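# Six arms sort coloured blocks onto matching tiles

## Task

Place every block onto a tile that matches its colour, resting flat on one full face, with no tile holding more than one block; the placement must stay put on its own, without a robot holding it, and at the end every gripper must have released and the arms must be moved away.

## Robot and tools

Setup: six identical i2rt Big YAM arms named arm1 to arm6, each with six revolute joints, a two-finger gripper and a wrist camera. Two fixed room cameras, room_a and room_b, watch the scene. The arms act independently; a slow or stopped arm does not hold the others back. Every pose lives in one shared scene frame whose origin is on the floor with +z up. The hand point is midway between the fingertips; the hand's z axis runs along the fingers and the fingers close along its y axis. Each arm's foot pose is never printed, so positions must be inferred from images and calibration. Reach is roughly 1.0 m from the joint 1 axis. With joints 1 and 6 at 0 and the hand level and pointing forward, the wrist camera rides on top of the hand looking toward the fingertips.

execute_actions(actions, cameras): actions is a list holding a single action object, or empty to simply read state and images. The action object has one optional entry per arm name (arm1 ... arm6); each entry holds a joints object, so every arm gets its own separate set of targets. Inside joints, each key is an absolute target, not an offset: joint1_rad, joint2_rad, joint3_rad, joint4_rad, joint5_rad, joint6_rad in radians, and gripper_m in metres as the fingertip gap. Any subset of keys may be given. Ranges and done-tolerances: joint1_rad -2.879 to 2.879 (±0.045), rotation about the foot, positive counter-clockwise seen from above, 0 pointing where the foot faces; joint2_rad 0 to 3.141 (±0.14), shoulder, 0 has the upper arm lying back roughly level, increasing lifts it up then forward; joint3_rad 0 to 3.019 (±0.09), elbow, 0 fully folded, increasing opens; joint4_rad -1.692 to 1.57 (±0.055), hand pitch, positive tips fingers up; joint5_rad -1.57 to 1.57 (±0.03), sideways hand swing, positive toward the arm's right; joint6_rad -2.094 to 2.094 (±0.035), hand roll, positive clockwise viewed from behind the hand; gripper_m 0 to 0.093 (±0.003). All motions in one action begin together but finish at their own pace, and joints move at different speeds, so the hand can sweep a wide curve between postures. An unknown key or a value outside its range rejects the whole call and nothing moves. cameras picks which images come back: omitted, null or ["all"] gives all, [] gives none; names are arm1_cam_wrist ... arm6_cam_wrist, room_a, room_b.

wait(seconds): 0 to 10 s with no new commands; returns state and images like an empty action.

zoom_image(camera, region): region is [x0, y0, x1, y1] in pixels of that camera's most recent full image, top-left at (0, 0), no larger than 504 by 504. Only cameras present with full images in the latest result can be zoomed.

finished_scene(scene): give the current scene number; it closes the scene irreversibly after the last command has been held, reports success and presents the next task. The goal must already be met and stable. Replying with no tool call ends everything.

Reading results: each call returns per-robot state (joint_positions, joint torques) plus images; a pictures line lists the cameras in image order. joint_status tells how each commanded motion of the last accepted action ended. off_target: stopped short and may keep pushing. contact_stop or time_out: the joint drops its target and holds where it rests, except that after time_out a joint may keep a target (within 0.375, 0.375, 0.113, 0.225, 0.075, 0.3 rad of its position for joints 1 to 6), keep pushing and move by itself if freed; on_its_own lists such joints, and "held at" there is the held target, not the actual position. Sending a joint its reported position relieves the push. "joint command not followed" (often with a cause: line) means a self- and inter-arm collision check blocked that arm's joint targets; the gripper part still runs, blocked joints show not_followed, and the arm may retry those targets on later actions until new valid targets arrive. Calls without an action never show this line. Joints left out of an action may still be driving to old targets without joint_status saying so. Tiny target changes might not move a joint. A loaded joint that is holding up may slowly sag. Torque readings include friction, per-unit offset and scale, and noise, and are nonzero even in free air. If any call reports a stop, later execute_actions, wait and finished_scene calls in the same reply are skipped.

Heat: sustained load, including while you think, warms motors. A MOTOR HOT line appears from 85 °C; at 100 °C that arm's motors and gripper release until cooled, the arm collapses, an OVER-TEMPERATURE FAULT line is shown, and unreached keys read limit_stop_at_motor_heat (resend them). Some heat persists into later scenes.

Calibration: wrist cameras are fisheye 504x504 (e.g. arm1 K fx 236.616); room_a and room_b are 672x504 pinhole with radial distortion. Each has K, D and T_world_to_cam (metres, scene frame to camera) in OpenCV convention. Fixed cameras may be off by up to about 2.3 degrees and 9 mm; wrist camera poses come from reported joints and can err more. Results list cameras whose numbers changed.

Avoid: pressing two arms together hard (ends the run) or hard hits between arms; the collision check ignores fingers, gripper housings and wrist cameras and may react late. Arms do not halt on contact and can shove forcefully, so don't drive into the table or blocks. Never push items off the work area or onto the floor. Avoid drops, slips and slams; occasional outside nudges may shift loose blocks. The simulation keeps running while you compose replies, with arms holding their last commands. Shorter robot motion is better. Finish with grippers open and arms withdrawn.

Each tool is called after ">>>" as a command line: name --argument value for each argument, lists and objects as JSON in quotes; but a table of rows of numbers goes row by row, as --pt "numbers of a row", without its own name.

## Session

>>> execute_actions --actions '[]'

Scene clock: 0.00 s.
Joint torques (N m, as the arm reports them, + toward a larger angle): no reading
arm1.joint_positions: joint1_rad=-0.635 joint2_rad=+0.604 joint3_rad=+1.467 joint4_rad=-1.264 joint5_rad=-0.269 joint6_rad=-0.380 gripper_m=+0.094
arm1.joint_status: not commanded
arm1.hand: x=-0.5122 y=-0.1461 z=+1.2832 quat_wxyz=(-0.410, -0.381, -0.741, +0.371) (m; scene frame)
arm2.joint_positions: joint1_rad=-0.798 joint2_rad=+0.488 joint3_rad=+1.659 joint4_rad=-1.248 joint5_rad=+0.137 joint6_rad=-0.664 gripper_m=+0.094
arm2.joint_status: not commanded
arm2.hand: x=-0.0715 y=+1.3066 z=+1.4143 quat_wxyz=(-0.651, +0.602, -0.414, -0.206) (m; scene frame)
arm3.joint_positions: joint1_rad=-0.732 joint2_rad=+0.269 joint3_rad=+1.535 joint4_rad=-1.508 joint5_rad=+0.229 joint6_rad=-0.044 gripper_m=+0.094
arm3.joint_status: not commanded
arm3.hand: x=+0.2348 y=-0.8927 z=+1.2942 quat_wxyz=(-0.613, -0.019, -0.786, +0.079) (m; scene frame)
arm4.joint_positions: joint1_rad=+0.297 joint2_rad=+0.451 joint3_rad=+1.500 joint4_rad=-1.511 joint5_rad=-0.284 joint6_rad=-0.470 gripper_m=+0.095
arm4.joint_status: not commanded
arm4.hand: x=-1.6670 y=-0.3013 z=+1.2414 quat_wxyz=(-0.382, -0.372, -0.759, +0.374) (m; scene frame)
arm5.joint_positions: joint1_rad=-0.589 joint2_rad=+0.316 joint3_rad=+1.608 joint4_rad=-1.162 joint5_rad=+0.009 joint6_rad=-0.793 gripper_m=+0.094
arm5.joint_status: not commanded
arm5.hand: x=+1.0429 y=+1.2996 z=+1.3684 quat_wxyz=(-0.752, +0.445, -0.485, +0.035) (m; scene frame)
arm6.joint_positions: joint1_rad=-0.357 joint2_rad=+0.505 joint3_rad=+1.553 joint4_rad=-1.172 joint5_rad=+0.058 joint6_rad=-0.767 gripper_m=+0.094
arm6.joint_status: not commanded
arm6.hand: x=+1.3271 y=-1.4977 z=+1.3477 quat_wxyz=(-0.636, +0.349, -0.662, +0.191) (m; scene frame)
pictures: arm1_cam_wrist, arm2_cam_wrist, arm3_cam_wrist, arm4_cam_wrist, arm5_cam_wrist, arm6_cam_wrist, room_a, room_b
camera_calibration (this result's frames):
arm1_cam_wrist: T_world_to_cam=[[-0.859734, -0.452503, 0.236853, -0.810361], [-0.507422, 0.703955, -0.496961, 0.486117], [0.0581422, -0.547439, -0.834823, 1.14505], [0, 0, 0, 1]] pos_world=[-0.516603, -0.0820513, 1.38943]
arm2_cam_wrist: T_world_to_cam=[[0.768556, -0.193097, 0.609947, -0.556803], [0.293899, -0.740264, -0.604676, 1.85052], [0.568283, 0.64399, -0.512183, 0.0528174], [0, 0, 0, 1]] pos_world=[-0.145947, 1.22834, 1.48564]
arm3_cam_wrist: T_world_to_cam=[[-0.112516, -0.986768, 0.116744, -1.0061], [-0.765616, 0.0112022, -0.643201, 1.02501], [0.633382, -0.161751, -0.756746, 0.808561], [0, 0, 0, 1]] pos_world=[0.159436, -0.873486, 1.38862]
arm4_cam_wrist: T_world_to_cam=[[-0.845997, -0.454376, 0.278982, -1.89097], [-0.53318, 0.723597, -0.438322, -0.119542], [-0.00270803, -0.519567, -0.854425, 1.02121], [0, 0, 0, 1]] pos_world=[-1.66073, -0.242126, 1.34769]
arm5_cam_wrist: T_world_to_cam=[[0.377839, -0.595932, 0.708592, -0.592905], [-0.0212994, -0.770717, -0.636822, 1.90276], [0.925626, 0.225524, -0.3039, -0.717076], [0, 0, 0, 1]] pos_world=[0.928295, 1.27487, 1.41393]
arm6_cam_wrist: T_world_to_cam=[[0.210835, -0.683896, 0.698451, -2.24749], [-0.545348, -0.675277, -0.496585, 0.38389], [0.811261, -0.276201, -0.515334, -0.67788], [0, 0, 0, 1]] pos_world=[1.23314, -1.46505, 1.41106]
Images, in order (width x height): arm1_cam_wrist 504x504, arm2_cam_wrist 504x504, arm3_cam_wrist 504x504, arm4_cam_wrist 504x504, arm5_cam_wrist 504x504, arm6_cam_wrist 504x504, room_a 672x504, room_b 672x504.

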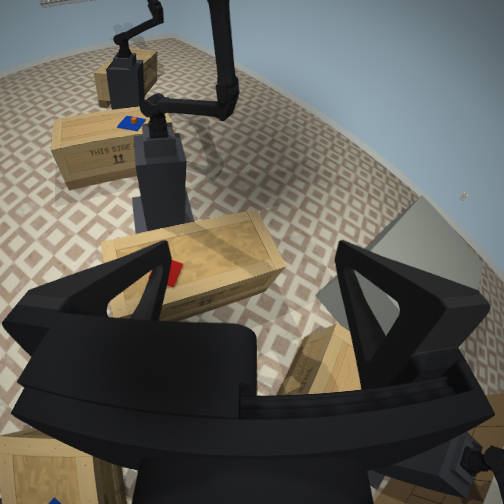

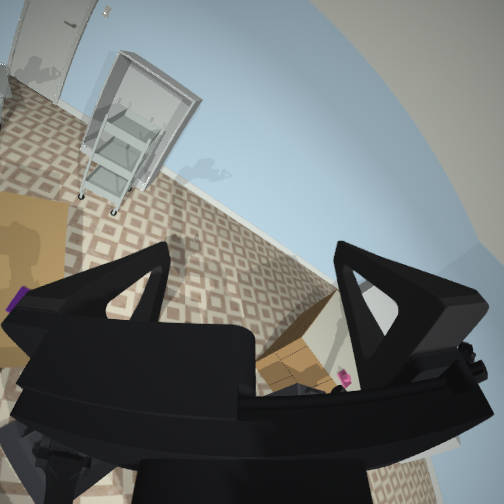

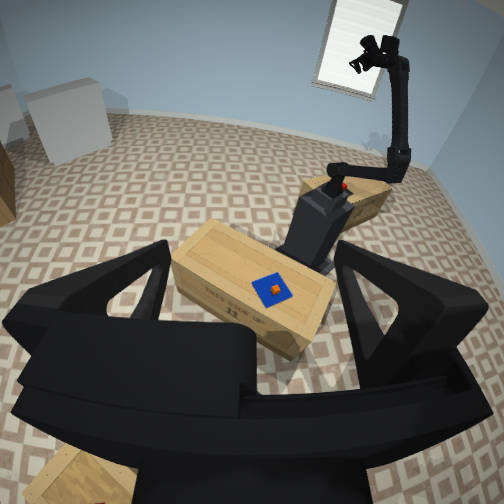

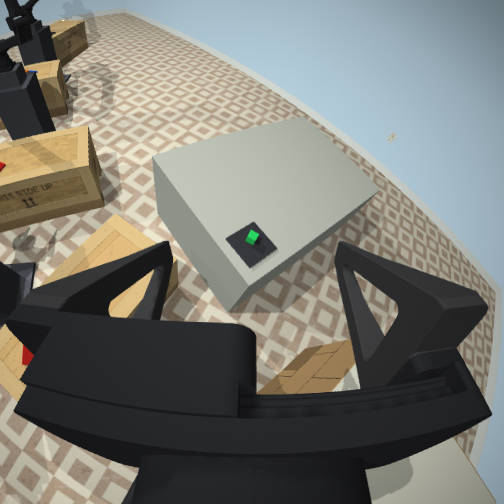

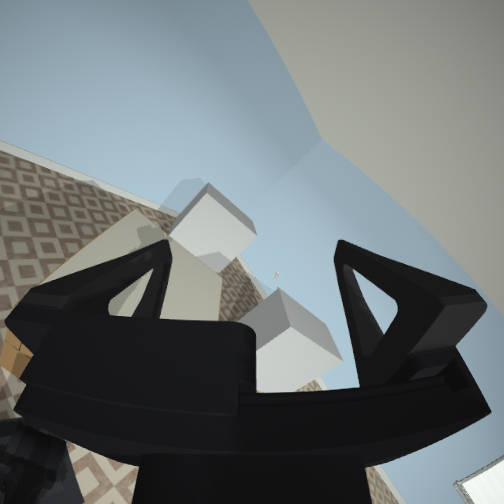

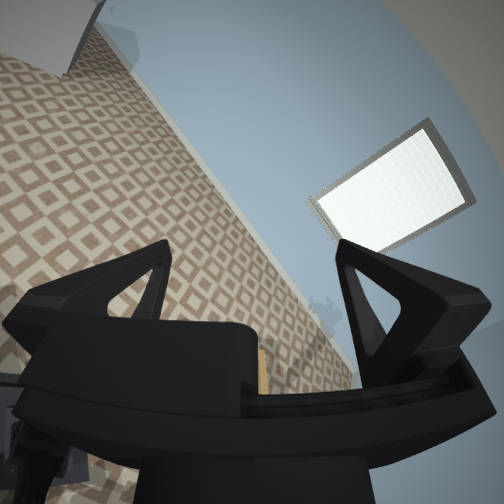

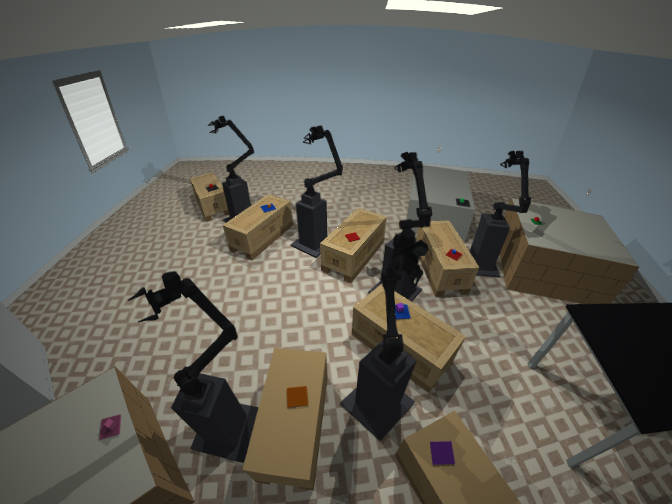

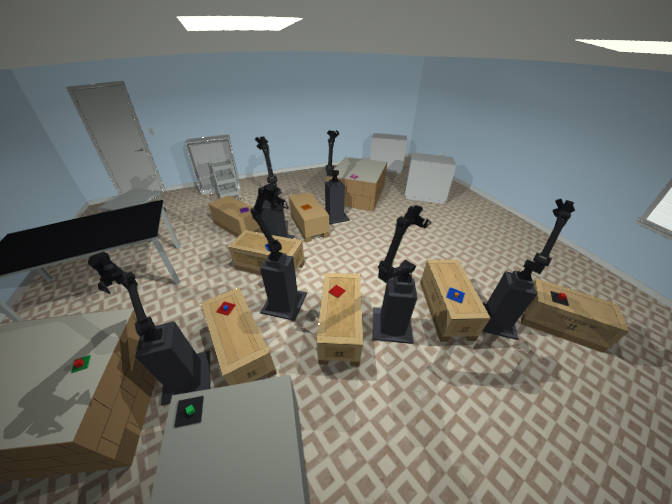

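>>> execute_actions --actions '[{"arm1":{"joints":{"joint1_rad":-2.15,"joint2_rad":1.7,"joint3_rad":1.5,"joint4_rad":-1.1,"joint5_rad":0,"joint6_rad":0}},"arm2":{"joints":{"joint1_rad":1.95,"joint2_rad":1.7,"joint3_rad":1.5,"joint4_rad":-1.1,"joint5_rad":0,"joint6_rad":0}},"arm3":{"joints":{"joint1_rad":-1.4,"joint2_rad":1.7,"joint3_rad":1.5,"joint4_rad":-1.1,"joint5_rad":0,"joint6_rad":0}},"arm4":{"joints":{"joint1_rad":-1.8,"joint2_rad":1.5,"joint3_rad":1.5,"joint4_rad":-1.2,"joint5_rad":0,"joint6_rad":0}},"arm6":{"joints":{"joint1_rad":-1.4,"joint2_rad":1.7,"joint3_rad":1.5,"joint4_rad":-1.1,"joint5_rad":0,"joint6_rad":0}}}]' --cameras '["arm1_cam_wrist","arm2_cam_wrist","arm3_cam_wrist","arm4_cam_wrist","arm6_cam_wrist","room_b"]'

Scene clock: 8.90 s.
Joint torques (N m, as the arm reports them, + toward a larger angle): arm1=[  1.29 -19.91   9.43   1.43   0.02   0.19] | arm2=[ -0.08 -13.3   10.79   1.22  -0.03   0.22] | arm3=[ -0.97 -16.37  11.55   0.58  -0.11   0.13] | arm4=[ -1.41 -15.94  11.06   1.38  -0.01  -0.11] | arm5=[ 0.78  9.23  4.7   1.64 -0.05  0.07] | arm6=[  0.59 -15.95   8.17   0.69   0.03   0.07]
arm1.joint_positions: joint1_rad=-2.157 joint2_rad=+1.702 joint3_rad=+1.488 joint4_rad=-1.109 joint5_rad=+0.002 joint6_rad=-0.011 gripper_m=+0.094
arm1.joint_status: all done
arm1.hand: x=-1.1398 y=+0.0096 z=+0.8639 quat_wxyz=(+0.002, -0.990, -0.063, +0.122) (m; scene frame)
arm2.joint_positions: joint1_rad=+1.955 joint2_rad=+1.716 joint3_rad=+1.496 joint4_rad=-1.103 joint5_rad=+0.000 joint6_rad=-0.014 gripper_m=+0.094
arm2.joint_status: all done
arm2.hand: x=-0.4181 y=+0.7143 z=+0.8828 quat_wxyz=(+0.052, +0.861, +0.493, -0.109) (m; scene frame)
arm3.joint_positions: joint1_rad=-1.398 joint2_rad=+1.710 joint3_rad=+1.481 joint4_rad=-1.109 joint5_rad=+0.001 joint6_rad=-0.010 gripper_m=+0.094
arm3.joint_status: all done
arm3.hand: x=+0.6825 y=-1.1705 z=+0.8610 quat_wxyz=(-0.110, -0.280, -0.953, +0.036) (m; scene frame)
arm4.joint_positions: joint1_rad=-1.805 joint2_rad=+1.511 joint3_rad=+1.480 joint4_rad=-1.203 joint5_rad=+0.000 joint6_rad=-0.006 gripper_m=+0.095
arm4.joint_status: all done
arm4.hand: x=-2.1751 y=+0.0738 z=+0.9240 quat_wxyz=(+0.046, -0.955, +0.246, +0.157) (m; scene frame)
arm5.joint_positions: joint1_rad=-0.589 joint2_rad=+0.316 joint3_rad=+1.608 joint4_rad=-1.162 joint5_rad=+0.009 joint6_rad=-0.793 gripper_m=+0.094
arm5.joint_status: not commanded
arm5.hand: x=+1.0429 y=+1.2996 z=+1.3684 quat_wxyz=(-0.752, +0.445, -0.485, +0.035) (m; scene frame)
arm6.joint_positions: joint1_rad=-1.405 joint2_rad=+1.703 joint3_rad=+1.493 joint4_rad=-1.100 joint5_rad=+0.000 joint6_rad=-0.011 gripper_m=+0.094
arm6.joint_status: all done
arm6.hand: x=+1.5763 y=-1.9399 z=+0.8557 quat_wxyz=(-0.122, -0.379, -0.916, +0.051) (m; scene frame)
pictures: arm1_cam_wrist, arm2_cam_wrist, arm3_cam_wrist, arm4_cam_wrist, arm6_cam_wrist, room_b
camera_calibration (this result's frames):
arm1_cam_wrist: T_world_to_cam=[[-0.136839, 0.99059, 0.00256898, -0.167688], [0.922386, 0.126471, 0.364978, 0.740256], [0.361219, 0.052313, -0.931012, 1.33952], [0, 0, 0, 1]] pos_world=[-1.18961, 0.00241459, 0.977364]
arm2_cam_wrist: T_world_to_cam=[[-0.858655, 0.512257, 0.0174555, -0.741679], [0.481838, 0.795117, 0.368268, -0.684556], [0.174769, 0.324626, -0.929556, 0.791036], [0, 0, 0, 1]] pos_world=[-0.445249, 0.667442, 1.00036]
arm3_cam_wrist: T_world_to_cam=[[-0.523728, -0.851883, 0.00207411, -0.642088], [-0.786363, 0.484381, 0.383418, 0.776311], [-0.327632, 0.199176, -0.923573, 1.37422], [0, 0, 0, 1]] pos_world=[0.724422, -1.19673, 0.972877]
arm4_cam_wrist: T_world_to_cam=[[0.479249, 0.877679, 0.000229854, 0.979944], [0.837734, -0.457516, 0.298131, 1.58749], [0.261768, -0.142686, -0.954525, 1.5835], [0, 0, 0, 1]] pos_world=[-2.21404, 0.0921691, 1.03799]
arm6_cam_wrist: T_world_to_cam=[[-0.707686, -0.706478, 0.00832564, -0.264194], [-0.654226, 0.659703, 0.36984, 1.9968], [-0.266776, 0.256283, -0.929058, 1.83057], [0, 0, 0, 1]] pos_world=[1.60774, -1.97309, 0.964416]
Images, in order (width x height): arm1_cam_wrist 504x504, arm2_cam_wrist 504x504, arm3_cam_wrist 504x504, arm4_cam_wrist 504x504, arm6_cam_wrist 504x504, room_b 672x504.

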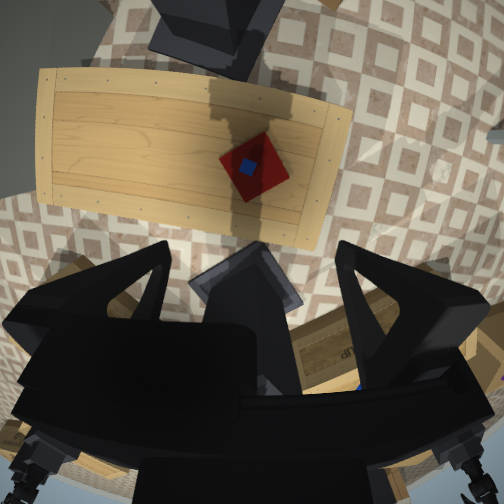

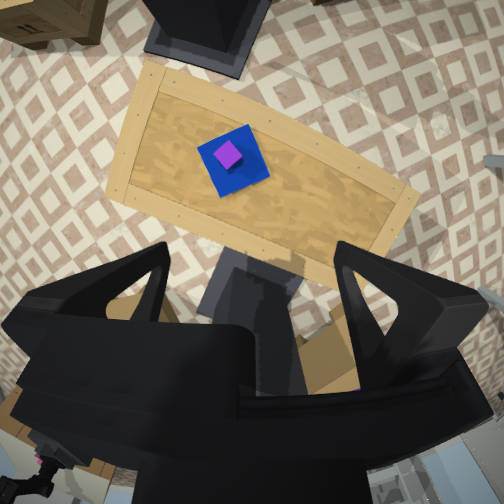

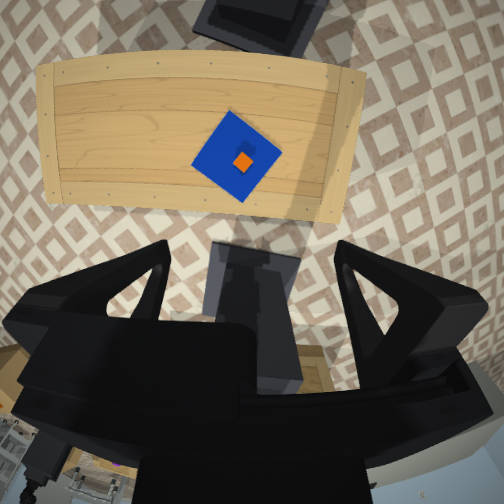

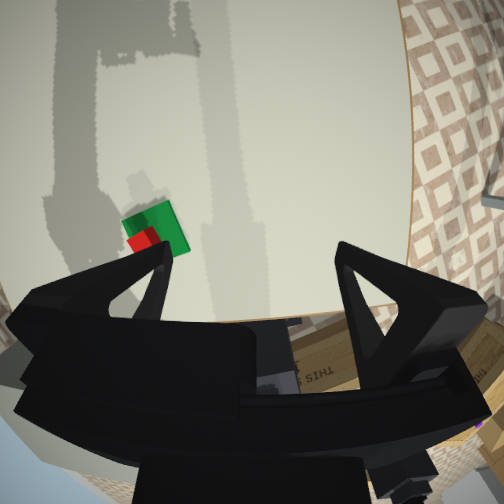

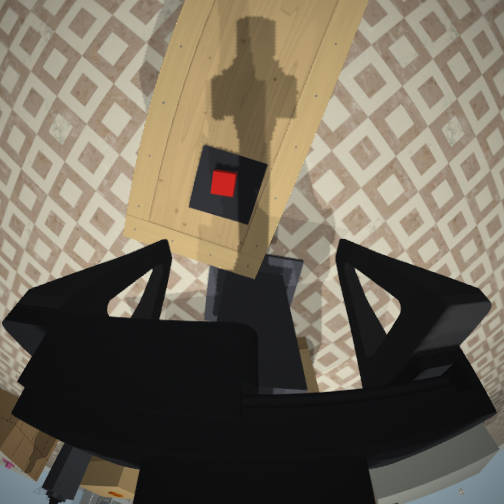

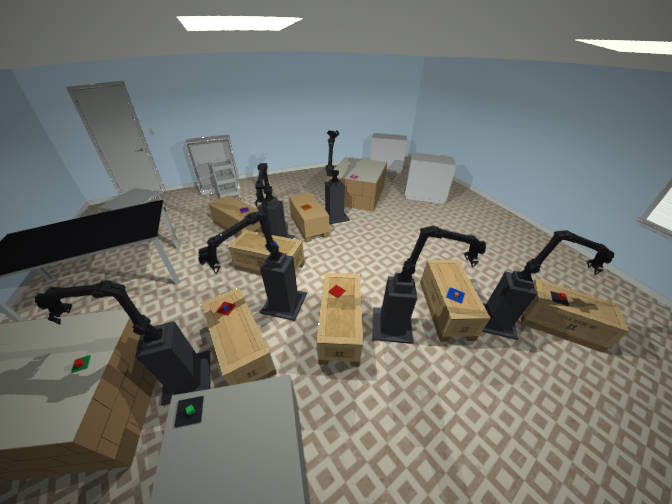

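>>> execute_actions --actions '[{"arm1":{"joints":{"joint2_rad":2.385,"joint3_rad":1.615,"joint4_rad":-0.76,"joint6_rad":0.4}},"arm2":{"joints":{"joint1_rad":2.045,"joint2_rad":2.435,"joint3_rad":1.69,"joint4_rad":-0.79,"joint6_rad":0.85}},"arm3":{"joints":{"joint1_rad":-1.355,"joint2_rad":2.345,"joint3_rad":1.58,"joint4_rad":-0.76,"joint6_rad":0.72}},"arm4":{"joints":{"joint1_rad":-1.378,"joint2_rad":1.745,"joint3_rad":1.33,"joint4_rad":-1.125,"joint6_rad":0.1}},"arm6":{"joints":{"joint1_rad":-1.285,"joint2_rad":2.24,"joint3_rad":1.43,"joint4_rad":-0.735,"joint6_rad":0.22}}}]' --cameras '["arm1_cam_wrist","arm2_cam_wrist","arm3_cam_wrist","arm4_cam_wrist","arm6_cam_wrist"]'

Scene clock: 19.43 s.
Joint torques (N m, as the arm reports them, + toward a larger angle): arm1=[  1.24 -27.75   7.52   1.19   0.07   0.21] | arm2=[ -0.42 -17.65   9.37   1.05   0.06   0.19] | arm3=[ -0.52 -22.02   8.93   0.24  -0.04   0.13] | arm4=[ -2.15 -16.8   10.1    1.11   0.01  -0.09] | arm5=[ 0.78  9.23  4.67  1.65 -0.04  0.07] | arm6=[  0.12 -19.67   5.88   0.58   0.02   0.1 ]
arm1.joint_positions: joint1_rad=-2.157 joint2_rad=+2.397 joint3_rad=+1.593 joint4_rad=-0.776 joint5_rad=+0.002 joint6_rad=+0.387 gripper_m=+0.094
arm1.joint_status: all done
arm1.hand: x=-1.1760 y=+0.0107 z=+0.5027 quat_wxyz=(+0.009, -0.991, +0.136, -0.004) (m; scene frame)
arm2.joint_positions: joint1_rad=+2.050 joint2_rad=+2.442 joint3_rad=+1.668 joint4_rad=-0.797 joint5_rad=+0.000 joint6_rad=+0.835 gripper_m=+0.094
arm2.joint_status: all done
arm2.hand: x=-0.3959 y=+0.6468 z=+0.5171 quat_wxyz=(-0.007, +0.990, +0.141, -0.003) (m; scene frame)
arm3.joint_positions: joint1_rad=-1.359 joint2_rad=+2.363 joint3_rad=+1.553 joint4_rad=-0.773 joint5_rad=+0.001 joint6_rad=+0.709 gripper_m=+0.094
arm3.joint_status: all done
arm3.hand: x=+0.7184 y=-1.1678 z=+0.5160 quat_wxyz=(+0.006, -0.586, -0.810, +0.003) (m; scene frame)
arm4.joint_positions: joint1_rad=-1.374 joint2_rad=+1.745 joint3_rad=+1.303 joint4_rad=-1.133 joint5_rad=+0.000 joint6_rad=+0.093 gripper_m=+0.095
arm4.joint_status: all done
arm4.hand: x=-2.2081 y=-0.1448 z=+0.7368 quat_wxyz=(+0.002, -0.996, +0.086, -0.008) (m; scene frame)
arm5.joint_positions: joint1_rad=-0.589 joint2_rad=+0.316 joint3_rad=+1.608 joint4_rad=-1.162 joint5_rad=+0.009 joint6_rad=-0.793 gripper_m=+0.094
arm5.joint_status: not commanded
arm5.hand: x=+1.0429 y=+1.2996 z=+1.3684 quat_wxyz=(-0.752, +0.445, -0.485, +0.035) (m; scene frame)
arm6.joint_positions: joint1_rad=-1.279 joint2_rad=+2.248 joint3_rad=+1.417 joint4_rad=-0.744 joint5_rad=+0.000 joint6_rad=+0.209 gripper_m=+0.094
arm6.joint_status: all done
arm6.hand: x=+1.6205 y=-1.8820 z=+0.5312 quat_wxyz=(+0.000, -0.426, -0.905, -0.001) (m; scene frame)
pictures: arm1_cam_wrist, arm2_cam_wrist, arm3_cam_wrist, arm4_cam_wrist, arm6_cam_wrist
camera_calibration (this result's frames):
arm1_cam_wrist: T_world_to_cam=[[0.261922, 0.965089, 0.000677518, 0.297411], [0.78401, -0.213187, 0.582992, 0.636694], [0.562784, -0.152167, -0.812477, 1.19589], [0, 0, 0, 1]] pos_world=[-1.2501, 0.0306828, 0.600244]
arm2_cam_wrist: T_world_to_cam=[[-0.274443, 0.961465, 0.0162985, -0.740399], [0.787957, 0.215137, 0.576923, -0.118475], [0.551185, 0.171175, -0.816636, 0.65901], [0, 0, 0, 1]] pos_world=[-0.47308, 0.624551, 0.61859]
arm3_cam_wrist: T_world_to_cam=[[-0.943226, -0.332143, 0.00238019, 0.287976], [-0.2665, 0.76105, 0.591423, 0.777789], [-0.198248, 0.557211, -0.806358, 1.33148], [0, 0, 0, 1]] pos_world=[0.742871, -1.23821, 0.612965]
arm4_cam_wrist: T_world_to_cam=[[0.169992, 0.985427, -0.0060589, 0.525009], [0.78782, -0.132205, 0.601549, 1.28428], [0.591982, -0.107032, -0.798813, 2.00178], [0, 0, 0, 1]] pos_world=[-2.28605, -0.133314, 0.829671]
arm6_cam_wrist: T_world_to_cam=[[-0.769725, -0.638351, 0.00571435, 0.0408706], [-0.507677, 0.617536, 0.600761, 1.66803], [-0.387025, 0.45952, -0.799408, 2.03448], [0, 0, 0, 1]] pos_world=[1.66568, -1.93886, 0.624061]
Images, in order (width x height): arm1_cam_wrist 504x504, arm2_cam_wrist 504x504, arm3_cam_wrist 504x504, arm4_cam_wrist 504x504, arm6_cam_wrist 504x504.

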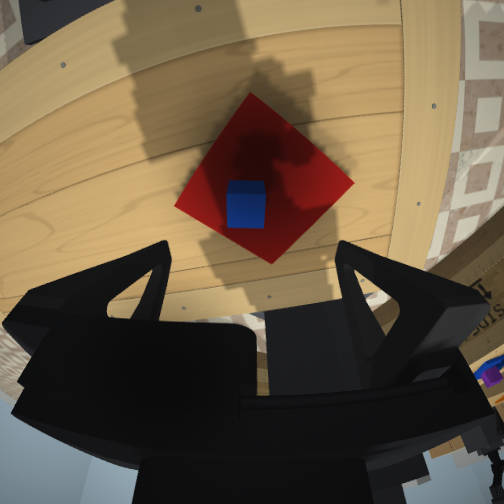

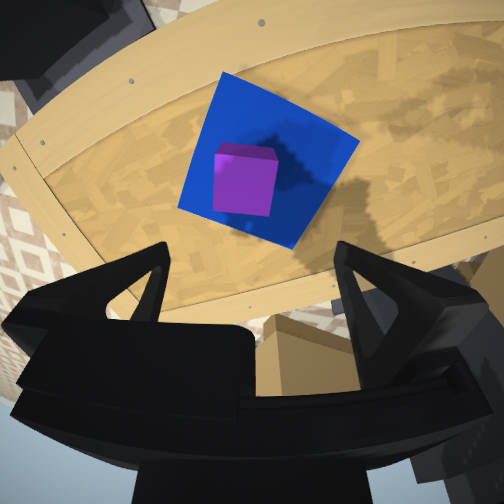

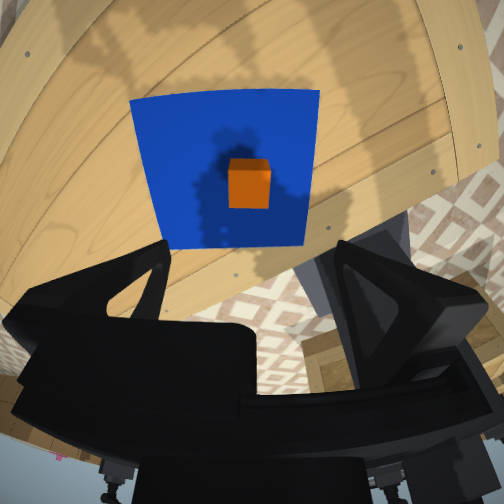

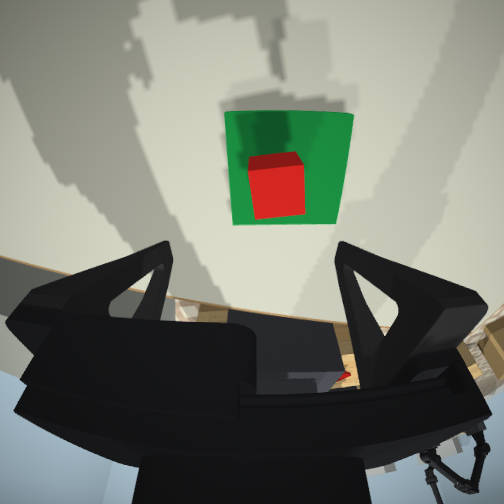

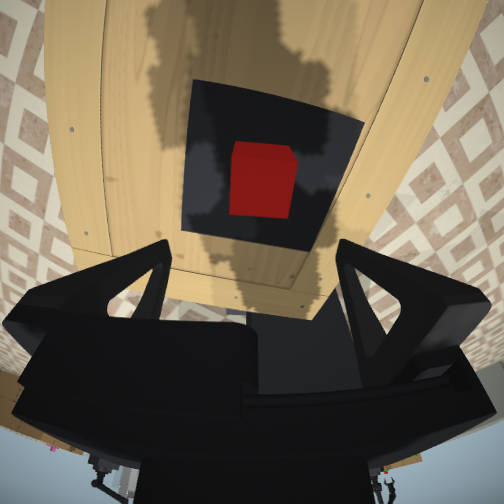

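>>> execute_actions --actions '[{"arm1":{"joints":{"joint2_rad":2.515,"joint3_rad":1.62,"joint4_rad":-0.637}},"arm2":{"joints":{"joint1_rad":2.03,"joint2_rad":2.63,"joint3_rad":1.795,"joint4_rad":-0.70,"joint6_rad":0.94}},"arm3":{"joints":{"joint2_rad":2.485,"joint3_rad":1.615,"joint4_rad":-0.65}},"arm4":{"joints":{"joint1_rad":-1.416,"joint2_rad":1.875,"joint3_rad":1.21,"joint4_rad":-0.88,"joint6_rad":-0.04}},"arm6":{"joints":{"joint1_rad":-1.3,"joint2_rad":2.41,"joint3_rad":1.485,"joint4_rad":-0.617,"joint6_rad":0.29}}}]' --cameras '["arm1_cam_wrist","arm2_cam_wrist","arm3_cam_wrist","arm4_cam_wrist","arm6_cam_wrist"]'

Scene clock: 26.20 s.
Joint torques (N m, as the arm reports them, + toward a larger angle): arm1=[  1.24 -25.84   6.72   1.31   0.07   0.2 ] | arm2=[ -0.62 -18.04   8.14   0.81   0.05   0.19] | arm3=[ -0.53 -21.92   7.3    0.28  -0.05   0.13] | arm4=[ -2.55 -16.66   7.13   1.24  -0.14  -0.26] | arm5=[ 0.85  9.22  4.67  1.68 -0.04  0.07] | arm6=[  0.   -20.39   5.14   0.36   0.04   0.06]
arm1.joint_positions: joint1_rad=-2.157 joint2_rad=+2.507 joint3_rad=+1.598 joint4_rad=-0.654 joint5_rad=+0.002 joint6_rad=+0.387 gripper_m=+0.094
arm1.joint_status: all done
arm1.hand: x=-1.1707 y=+0.0122 z=+0.4397 quat_wxyz=(+0.007, -0.991, +0.136, +0.005) (m; scene frame)
arm2.joint_positions: joint1_rad=+2.045 joint2_rad=+2.633 joint3_rad=+1.781 joint4_rad=-0.705 joint5_rad=+0.000 joint6_rad=+0.926 gripper_m=+0.094
arm2.joint_status: all done
arm2.hand: x=-0.4044 y=+0.6382 z=+0.4299 quat_wxyz=(-0.001, +0.996, +0.094, -0.007) (m; scene frame)
arm3.joint_positions: joint1_rad=-1.359 joint2_rad=+2.499 joint3_rad=+1.598 joint4_rad=-0.662 joint5_rad=+0.001 joint6_rad=+0.710 gripper_m=+0.094
arm3.joint_status: all done
arm3.hand: x=+0.7226 y=-1.1705 z=+0.4483 quat_wxyz=(-0.003, -0.586, -0.810, +0.002) (m; scene frame)
arm4.joint_positions: joint1_rad=-1.407 joint2_rad=+1.867 joint3_rad=+1.209 joint4_rad=-0.892 joint5_rad=+0.003 joint6_rad=-0.033 gripper_m=+0.095
arm4.joint_status: all done
arm4.hand: x=-2.2110 y=-0.1265 z=+0.6480 quat_wxyz=(+0.004, -0.999, +0.041, +0.004) (m; scene frame)
arm5.joint_positions: joint1_rad=-0.589 joint2_rad=+0.316 joint3_rad=+1.608 joint4_rad=-1.162 joint5_rad=+0.009 joint6_rad=-0.793 gripper_m=+0.094
arm5.joint_status: not commanded
arm5.hand: x=+1.0429 y=+1.2996 z=+1.3684 quat_wxyz=(-0.752, +0.445, -0.485, +0.035) (m; scene frame)
arm6.joint_positions: joint1_rad=-1.293 joint2_rad=+2.417 joint3_rad=+1.472 joint4_rad=-0.623 joint5_rad=+0.000 joint6_rad=+0.279 gripper_m=+0.094
arm6.joint_status: all done
arm6.hand: x=+1.6207 y=-1.8925 z=+0.4513 quat_wxyz=(-0.004, -0.464, -0.886, +0.000) (m; scene frame)
pictures: arm1_cam_wrist, arm2_cam_wrist, arm3_cam_wrist, arm4_cam_wrist, arm6_cam_wrist
camera_calibration (this result's frames):
arm1_cam_wrist: T_world_to_cam=[[0.261641, 0.965149, -0.00568381, 0.297072], [0.793892, -0.211859, 0.569957, 0.686877], [0.548889, -0.153636, -0.821655, 1.12978], [0, 0, 0, 1]] pos_world=[-1.24316, 0.0323779, 0.538489]
arm2_cam_wrist: T_world_to_cam=[[-0.182504, 0.983195, 0.00451914, -0.704597], [0.809025, 0.147559, 0.568951, -0.00455532], [0.558723, 0.107492, -0.822359, 0.64015], [0, 0, 0, 1]] pos_world=[-0.482572, 0.624617, 0.532209]
arm3_cam_wrist: T_world_to_cam=[[-0.943389, -0.33153, -0.0102407, 0.297618], [-0.275911, 0.767238, 0.578981, 0.840673], [-0.184093, 0.54903, -0.815277, 1.26346], [0, 0, 0, 1]] pos_world=[0.745315, -1.24001, 0.546386]
arm4_cam_wrist: T_world_to_cam=[[0.0793104, 0.996842, -0.00403928, 0.306569], [0.810547, -0.0621287, 0.582369, 1.41396], [0.580279, -0.049462, -0.812914, 1.92505], [0, 0, 0, 1]] pos_world=[-2.28746, -0.122536, 0.742694]
arm6_cam_wrist: T_world_to_cam=[[-0.820777, -0.571237, 0.00366072, 0.245368], [-0.457199, 0.660737, 0.595312, 1.72502], [-0.342483, 0.486944, -0.803487, 1.9571], [0, 0, 0, 1]] pos_world=[1.66034, -1.95262, 0.544682]
Images, in order (width x height): arm1_cam_wrist 504x504, arm2_cam_wrist 504x504, arm3_cam_wrist 504x504, arm4_cam_wrist 504x504, arm6_cam_wrist 504x504.

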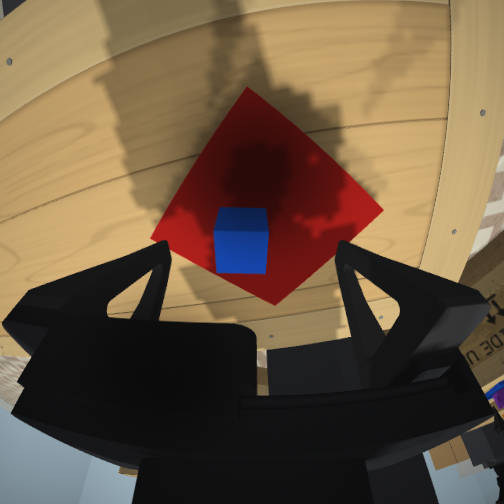

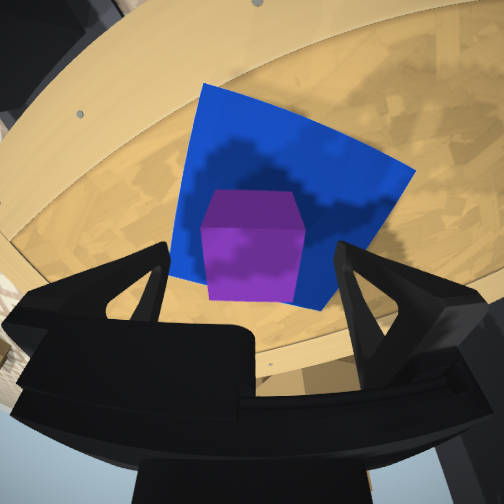

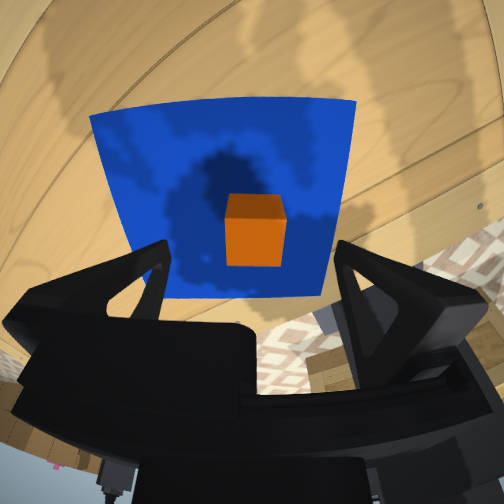

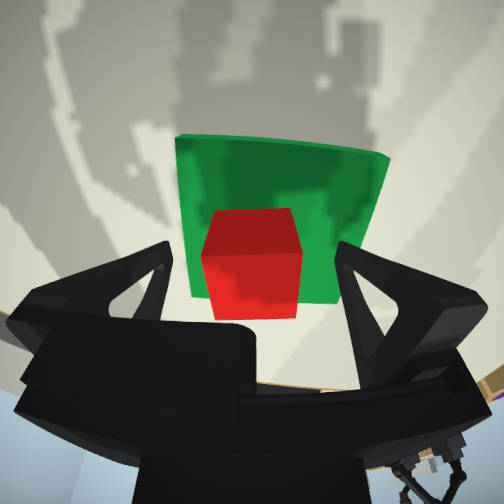

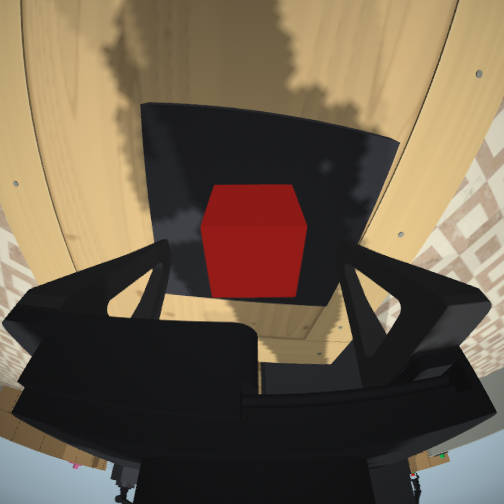

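>>> execute_actions --actions '[{"arm1":{"joints":{"joint1_rad":-2.13,"joint2_rad":2.585,"joint4_rad":-0.60}},"arm2":{"joints":{"joint2_rad":2.675,"joint4_rad":-0.65}},"arm3":{"joints":{"joint2_rad":2.555,"joint4_rad":-0.605}},"arm4":{"joints":{"joint2_rad":1.92,"joint4_rad":-0.92}},"arm6":{"joints":{"joint2_rad":2.46,"joint4_rad":-0.575}}}]' --cameras '["arm1_cam_wrist","arm2_cam_wrist","arm3_cam_wrist","arm4_cam_wrist","arm6_cam_wrist"]'

Scene clock: 29.90 s.
Joint torques (N m, as the arm reports them, + toward a larger angle): arm1=[  1.67 -24.25   6.35   1.18   0.06   0.21] | arm2=[ -0.69 -15.67   8.18   1.27   0.05   0.2 ] | arm3=[ -0.48 -20.44   6.82   0.26  -0.05   0.13] | arm4=[ -2.41 -13.53   7.09   0.02  -0.13  -0.16] | arm5=[ 0.83  9.26  4.68  1.62 -0.05  0.06] | arm6=[ -0.14 -17.99   5.12   0.53   0.06   0.1 ]
arm1.joint_positions: joint1_rad=-2.139 joint2_rad=+2.565 joint3_rad=+1.598 joint4_rad=-0.617 joint5_rad=+0.002 joint6_rad=+0.388 gripper_m=+0.094
arm1.joint_status: all done
arm1.hand: x=-1.1557 y=+0.0035 z=+0.4062 quat_wxyz=(+0.010, -0.992, +0.127, -0.006) (m; scene frame)
arm2.joint_positions: joint1_rad=+2.045 joint2_rad=+2.646 joint3_rad=+1.781 joint4_rad=-0.663 joint5_rad=+0.000 joint6_rad=+0.926 gripper_m=+0.094
arm2.joint_status: all done
arm2.hand: x=-0.4066 y=+0.6340 z=+0.4219 quat_wxyz=(+0.011, +0.995, +0.094, -0.014) (m; scene frame)
arm3.joint_positions: joint1_rad=-1.359 joint2_rad=+2.553 joint3_rad=+1.598 joint4_rad=-0.619 joint5_rad=+0.001 joint6_rad=+0.710 gripper_m=+0.094
arm3.joint_status: all done
arm3.hand: x=+0.7135 y=-1.1652 z=+0.4168 quat_wxyz=(+0.002, -0.586, -0.810, +0.003) (m; scene frame)
arm4.joint_positions: joint1_rad=-1.407 joint2_rad=+1.871 joint3_rad=+1.209 joint4_rad=-0.898 joint5_rad=+0.003 joint6_rad=-0.041 gripper_m=+0.095
arm4.joint_status: all done
arm4.hand: x=-2.2090 y=-0.1266 z=+0.6461 quat_wxyz=(+0.004, -0.999, +0.037, -0.001) (m; scene frame)
arm5.joint_positions: joint1_rad=-0.589 joint2_rad=+0.316 joint3_rad=+1.608 joint4_rad=-1.162 joint5_rad=+0.009 joint6_rad=-0.793 gripper_m=+0.094
arm5.joint_status: not commanded
arm5.hand: x=+1.0429 y=+1.2996 z=+1.3684 quat_wxyz=(-0.752, +0.445, -0.485, +0.035) (m; scene frame)
arm6.joint_positions: joint1_rad=-1.293 joint2_rad=+2.440 joint3_rad=+1.472 joint4_rad=-0.585 joint5_rad=+0.000 joint6_rad=+0.279 gripper_m=+0.094
arm6.joint_status: all done
arm6.hand: x=+1.6213 y=-1.8930 z=+0.4383 quat_wxyz=(-0.011, -0.464, -0.886, +0.001) (m; scene frame)
pictures: arm1_cam_wrist, arm2_cam_wrist, arm3_cam_wrist, arm4_cam_wrist, arm6_cam_wrist
camera_calibration (this result's frames):
arm1_cam_wrist: T_world_to_cam=[[0.244627, 0.969615, 0.00213663, 0.278455], [0.785331, -0.199425, 0.586075, 0.67572], [0.568693, -0.141692, -0.810254, 1.1109], [0, 0, 0, 1]] pos_world=[-1.23054, 0.0221658, 0.503491]
arm2_cam_wrist: T_world_to_cam=[[-0.182959, 0.982954, -0.018106, -0.691381], [0.815967, 0.162099, 0.554906, 0.00190202], [0.548382, 0.0867513, -0.831716, 0.648069], [0, 0, 0, 1]] pos_world=[-0.483436, 0.623066, 0.525436]
arm3_cam_wrist: T_world_to_cam=[[-0.943466, -0.331454, -0.00319939, 0.287717], [-0.270364, 0.763919, 0.585944, 0.841569], [-0.19177, 0.553683, -0.810345, 1.24204], [0, 0, 0, 1]] pos_world=[0.737166, -1.23522, 0.514286]
arm4_cam_wrist: T_world_to_cam=[[0.0710349, 0.997466, -0.00401213, 0.288339], [0.805189, -0.0549668, 0.590465, 1.3972], [0.588748, -0.0451741, -0.807053, 1.93783], [0, 0, 0, 1]] pos_world=[-2.28639, -0.123269, 0.740089]
arm6_cam_wrist: T_world_to_cam=[[-0.820811, -0.571201, -0.00020426, 0.247472], [-0.463627, 0.666019, 0.584353, 1.75858], [-0.333647, 0.479738, -0.811499, 1.92265], [0, 0, 0, 1]] pos_world=[1.65994, -1.95226, 0.532648]
Images, in order (width x height): arm1_cam_wrist 504x504, arm2_cam_wrist 504x504, arm3_cam_wrist 504x504, arm4_cam_wrist 504x504, arm6_cam_wrist 504x504.

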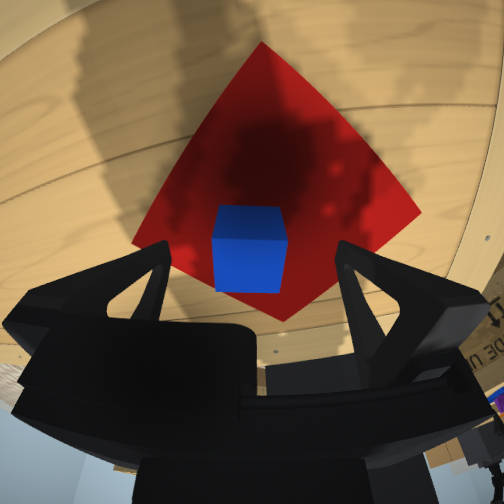

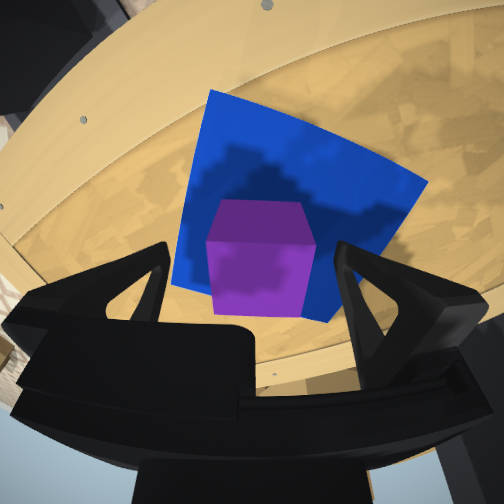

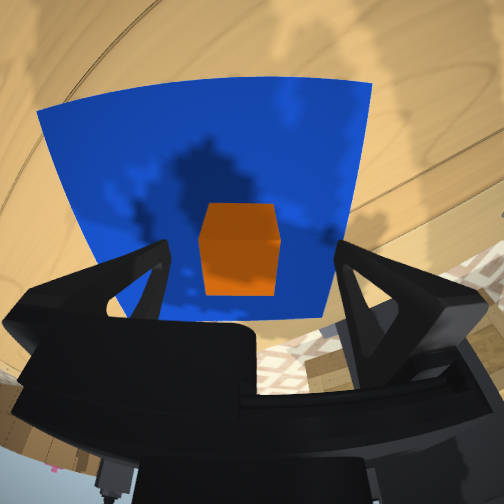

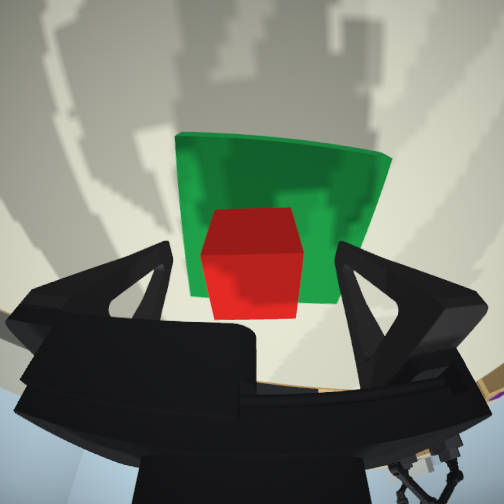

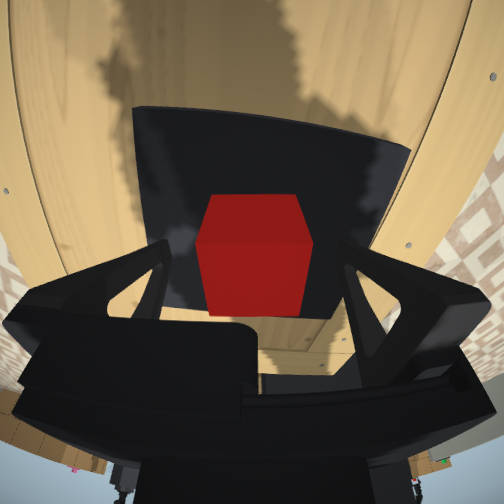

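>>> execute_actions --actions '[{"arm1":{"joints":{"gripper_m":0}},"arm2":{"joints":{"gripper_m":0}},"arm3":{"joints":{"gripper_m":0}},"arm4":{"joints":{"joint2_rad":1.84,"gripper_m":0}},"arm6":{"joints":{"gripper_m":0}}}]' --cameras '[]'

>>> execute_actions --actions '[{"arm1":{"joints":{"joint2_rad":2.3,"joint4_rad":-0.87}},"arm2":{"joints":{"joint2_rad":2.3,"joint3_rad":1.5,"joint4_rad":-0.77}},"arm3":{"joints":{"joint2_rad":2.3,"joint4_rad":-0.85}},"arm4":{"joints":{"joint2_rad":1.6,"joint4_rad":-1.1}},"arm6":{"joints":{"joint2_rad":2.2,"joint4_rad":-0.82}}}]' --cameras '["arm1_cam_wrist","arm3_cam_wrist","arm4_cam_wrist"]'

Scene clock: 40.60 s.
Joint torques (N m, as the arm reports them, + toward a larger angle): arm1=[  1.4  -24.37   6.3    1.24   0.09   0.2 ] | arm2=[ -0.54 -15.52   8.2    1.2    0.04   0.2 ] | arm3=[ -0.62 -20.5    6.89   0.31  -0.03   0.12] | arm4=[ -2.33 -18.83   7.26   0.41  -0.15  -0.17] | arm5=[ 0.87  9.25  4.68  1.65 -0.05  0.07] | arm6=[ -0.17 -18.43   4.92   0.54   0.02   0.07]
arm1.joint_positions: joint1_rad=-2.139 joint2_rad=+2.565 joint3_rad=+1.598 joint4_rad=-0.617 joint5_rad=+0.001 joint6_rad=+0.388 gripper_m=+0.031
arm1.joint_status: gripper_m off_target (ended at +0.031, target +0.000)
arm1.hand: x=-1.1557 y=+0.0035 z=+0.4062 quat_wxyz=(+0.010, -0.992, +0.127, -0.006) (m; scene frame)
arm2.joint_positions: joint1_rad=+2.045 joint2_rad=+2.646 joint3_rad=+1.781 joint4_rad=-0.662 joint5_rad=+0.000 joint6_rad=+0.927 gripper_m=+0.047
arm2.joint_status: gripper_m off_target (ended at +0.047, target +0.000)
arm2.hand: x=-0.4070 y=+0.6339 z=+0.4219 quat_wxyz=(+0.011, +0.995, +0.093, -0.015) (m; scene frame)
arm3.joint_positions: joint1_rad=-1.359 joint2_rad=+2.553 joint3_rad=+1.598 joint4_rad=-0.619 joint5_rad=+0.001 joint6_rad=+0.710 gripper_m=+0.031
arm3.joint_status: gripper_m off_target (ended at +0.031, target +0.000)
arm3.hand: x=+0.7135 y=-1.1651 z=+0.4168 quat_wxyz=(+0.002, -0.586, -0.810, +0.002) (m; scene frame)
arm4.joint_positions: joint1_rad=-1.410 joint2_rad=+1.863 joint3_rad=+1.207 joint4_rad=-0.911 joint5_rad=+0.003 joint6_rad=-0.041 gripper_m=+0.038
arm4.joint_status: gripper_m off_target (ended at +0.038, target +0.000); the others done
arm4.hand: x=-2.2061 y=-0.1258 z=+0.6494 quat_wxyz=(+0.004, -0.999, +0.038, -0.004) (m; scene frame)
arm5.joint_positions: joint1_rad=-0.589 joint2_rad=+0.316 joint3_rad=+1.608 joint4_rad=-1.162 joint5_rad=+0.009 joint6_rad=-0.793 gripper_m=+0.094
arm5.joint_status: not commanded
arm5.hand: x=+1.0429 y=+1.2996 z=+1.3684 quat_wxyz=(-0.752, +0.445, -0.485, +0.035) (m; scene frame)
arm6.joint_positions: joint1_rad=-1.293 joint2_rad=+2.440 joint3_rad=+1.472 joint4_rad=-0.585 joint5_rad=+0.000 joint6_rad=+0.280 gripper_m=+0.047
arm6.joint_status: gripper_m off_target (ended at +0.047, target +0.000)
arm6.hand: x=+1.6213 y=-1.8931 z=+0.4383 quat_wxyz=(-0.011, -0.464, -0.886, +0.002) (m; scene frame)
pictures: none
No camera images: the call's "cameras" was empty. Leave "cameras" out to get every camera's image.

Scene clock: 41.97 s.
Joint torques (N m, as the arm reports them, + toward a larger angle): arm1=[  1.41 -23.94   7.44   0.2    0.08   0.19] | arm2=[ -0.79 -14.27   7.41   0.64   0.03   0.19] | arm3=[ -0.54 -20.21   8.47  -0.71  -0.04   0.12] | arm4=[ -2.35 -15.04   9.35   0.52  -0.15  -0.18] | arm5=[ 0.83  9.25  4.67  1.62 -0.05  0.07] | arm6=[  0.06 -18.58   6.38  -0.04   0.03   0.06]
arm1.joint_positions: joint1_rad=-2.139 joint2_rad=+2.274 joint3_rad=+1.611 joint4_rad=-0.853 joint5_rad=+0.001 joint6_rad=+0.388 gripper_m=+0.031
arm1.joint_status: all done
arm1.hand: x=-1.1985 y=-0.0048 z=+0.5812 quat_wxyz=(+0.001, -0.992, +0.127, +0.027) (m; scene frame)
arm2.joint_positions: joint1_rad=+2.045 joint2_rad=+2.283 joint3_rad=+1.501 joint4_rad=-0.766 joint5_rad=+0.000 joint6_rad=+0.927 gripper_m=+0.047
arm2.joint_status: all done
arm2.hand: x=-0.3845 y=+0.6753 z=+0.5659 quat_wxyz=(+0.003, +0.996, +0.093, -0.010) (m; scene frame)
arm3.joint_positions: joint1_rad=-1.359 joint2_rad=+2.295 joint3_rad=+1.602 joint4_rad=-0.838 joint5_rad=+0.001 joint6_rad=+0.710 gripper_m=+0.031
arm3.joint_status: all done
arm3.hand: x=+0.7424 y=-1.1819 z=+0.5698 quat_wxyz=(-0.020, -0.586, -0.810, +0.001) (m; scene frame)
arm4.joint_positions: joint1_rad=-1.410 joint2_rad=+1.602 joint3_rad=+1.196 joint4_rad=-1.090 joint5_rad=+0.003 joint6_rad=-0.041 gripper_m=+0.038
arm4.joint_status: all done
arm4.hand: x=-2.1788 y=-0.1296 z=+0.7656 quat_wxyz=(+0.007, -0.999, +0.038, +0.031) (m; scene frame)
arm5.joint_positions: joint1_rad=-0.589 joint2_rad=+0.316 joint3_rad=+1.608 joint4_rad=-1.162 joint5_rad=+0.009 joint6_rad=-0.793 gripper_m=+0.094
arm5.joint_status: not commanded
arm5.hand: x=+1.0429 y=+1.2996 z=+1.3684 quat_wxyz=(-0.752, +0.445, -0.485, +0.035) (m; scene frame)
arm6.joint_positions: joint1_rad=-1.293 joint2_rad=+2.191 joint3_rad=+1.472 joint4_rad=-0.812 joint5_rad=+0.000 joint6_rad=+0.280 gripper_m=+0.047
arm6.joint_status: all done
arm6.hand: x=+1.6350 y=-1.9046 z=+0.5778 quat_wxyz=(-0.022, -0.464, -0.886, +0.004) (m; scene frame)
pictures: arm1_cam_wrist, arm3_cam_wrist, arm4_cam_wrist
camera_calibration (this result's frames):
arm1_cam_wrist: T_world_to_cam=[[0.243345, 0.969661, -0.0232502, 0.309833], [0.822917, -0.193712, 0.53412, 0.68034], [0.513411, -0.149108, -0.845089, 1.22981], [0, 0, 0, 1]] pos_world=[-1.26666, 0.0147314, 0.683116]
arm3_cam_wrist: T_world_to_cam=[[-0.943022, -0.331267, -0.0311856, 0.325756], [-0.291325, 0.776754, 0.558375, 0.818995], [-0.160748, 0.535645, -0.829002, 1.34703], [0, 0, 0, 1]] pos_world=[0.762321, -1.24977, 0.669542]
arm4_cam_wrist: T_world_to_cam=[[0.0728235, 0.997344, -0.00121358, 0.291408], [0.840796, -0.0607382, 0.537934, 1.41926], [0.536431, -0.0401946, -0.842986, 1.93049], [0, 0, 0, 1]] pos_world=[-2.2501, -0.126835, 0.864269]
Images, in order (width x height): arm1_cam_wrist 504x504, arm3_cam_wrist 504x504, arm4_cam_wrist 504x504.

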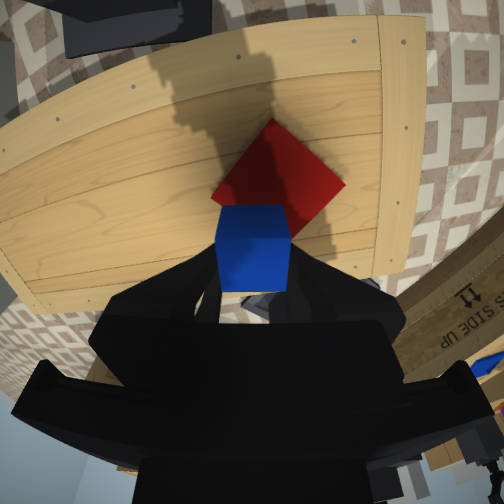

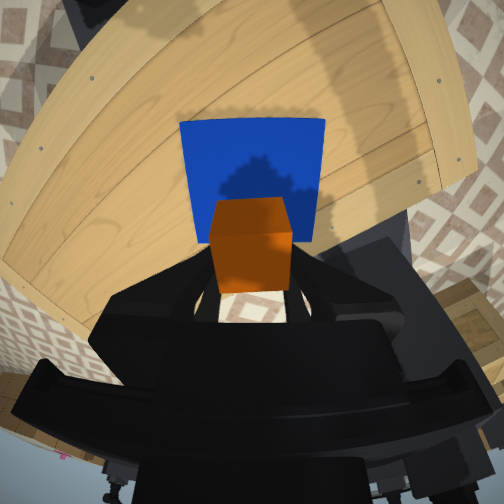

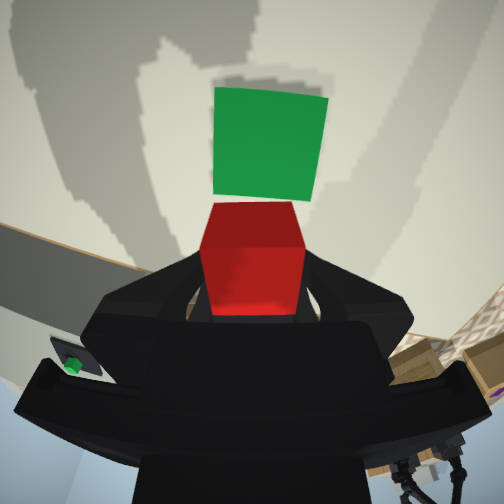

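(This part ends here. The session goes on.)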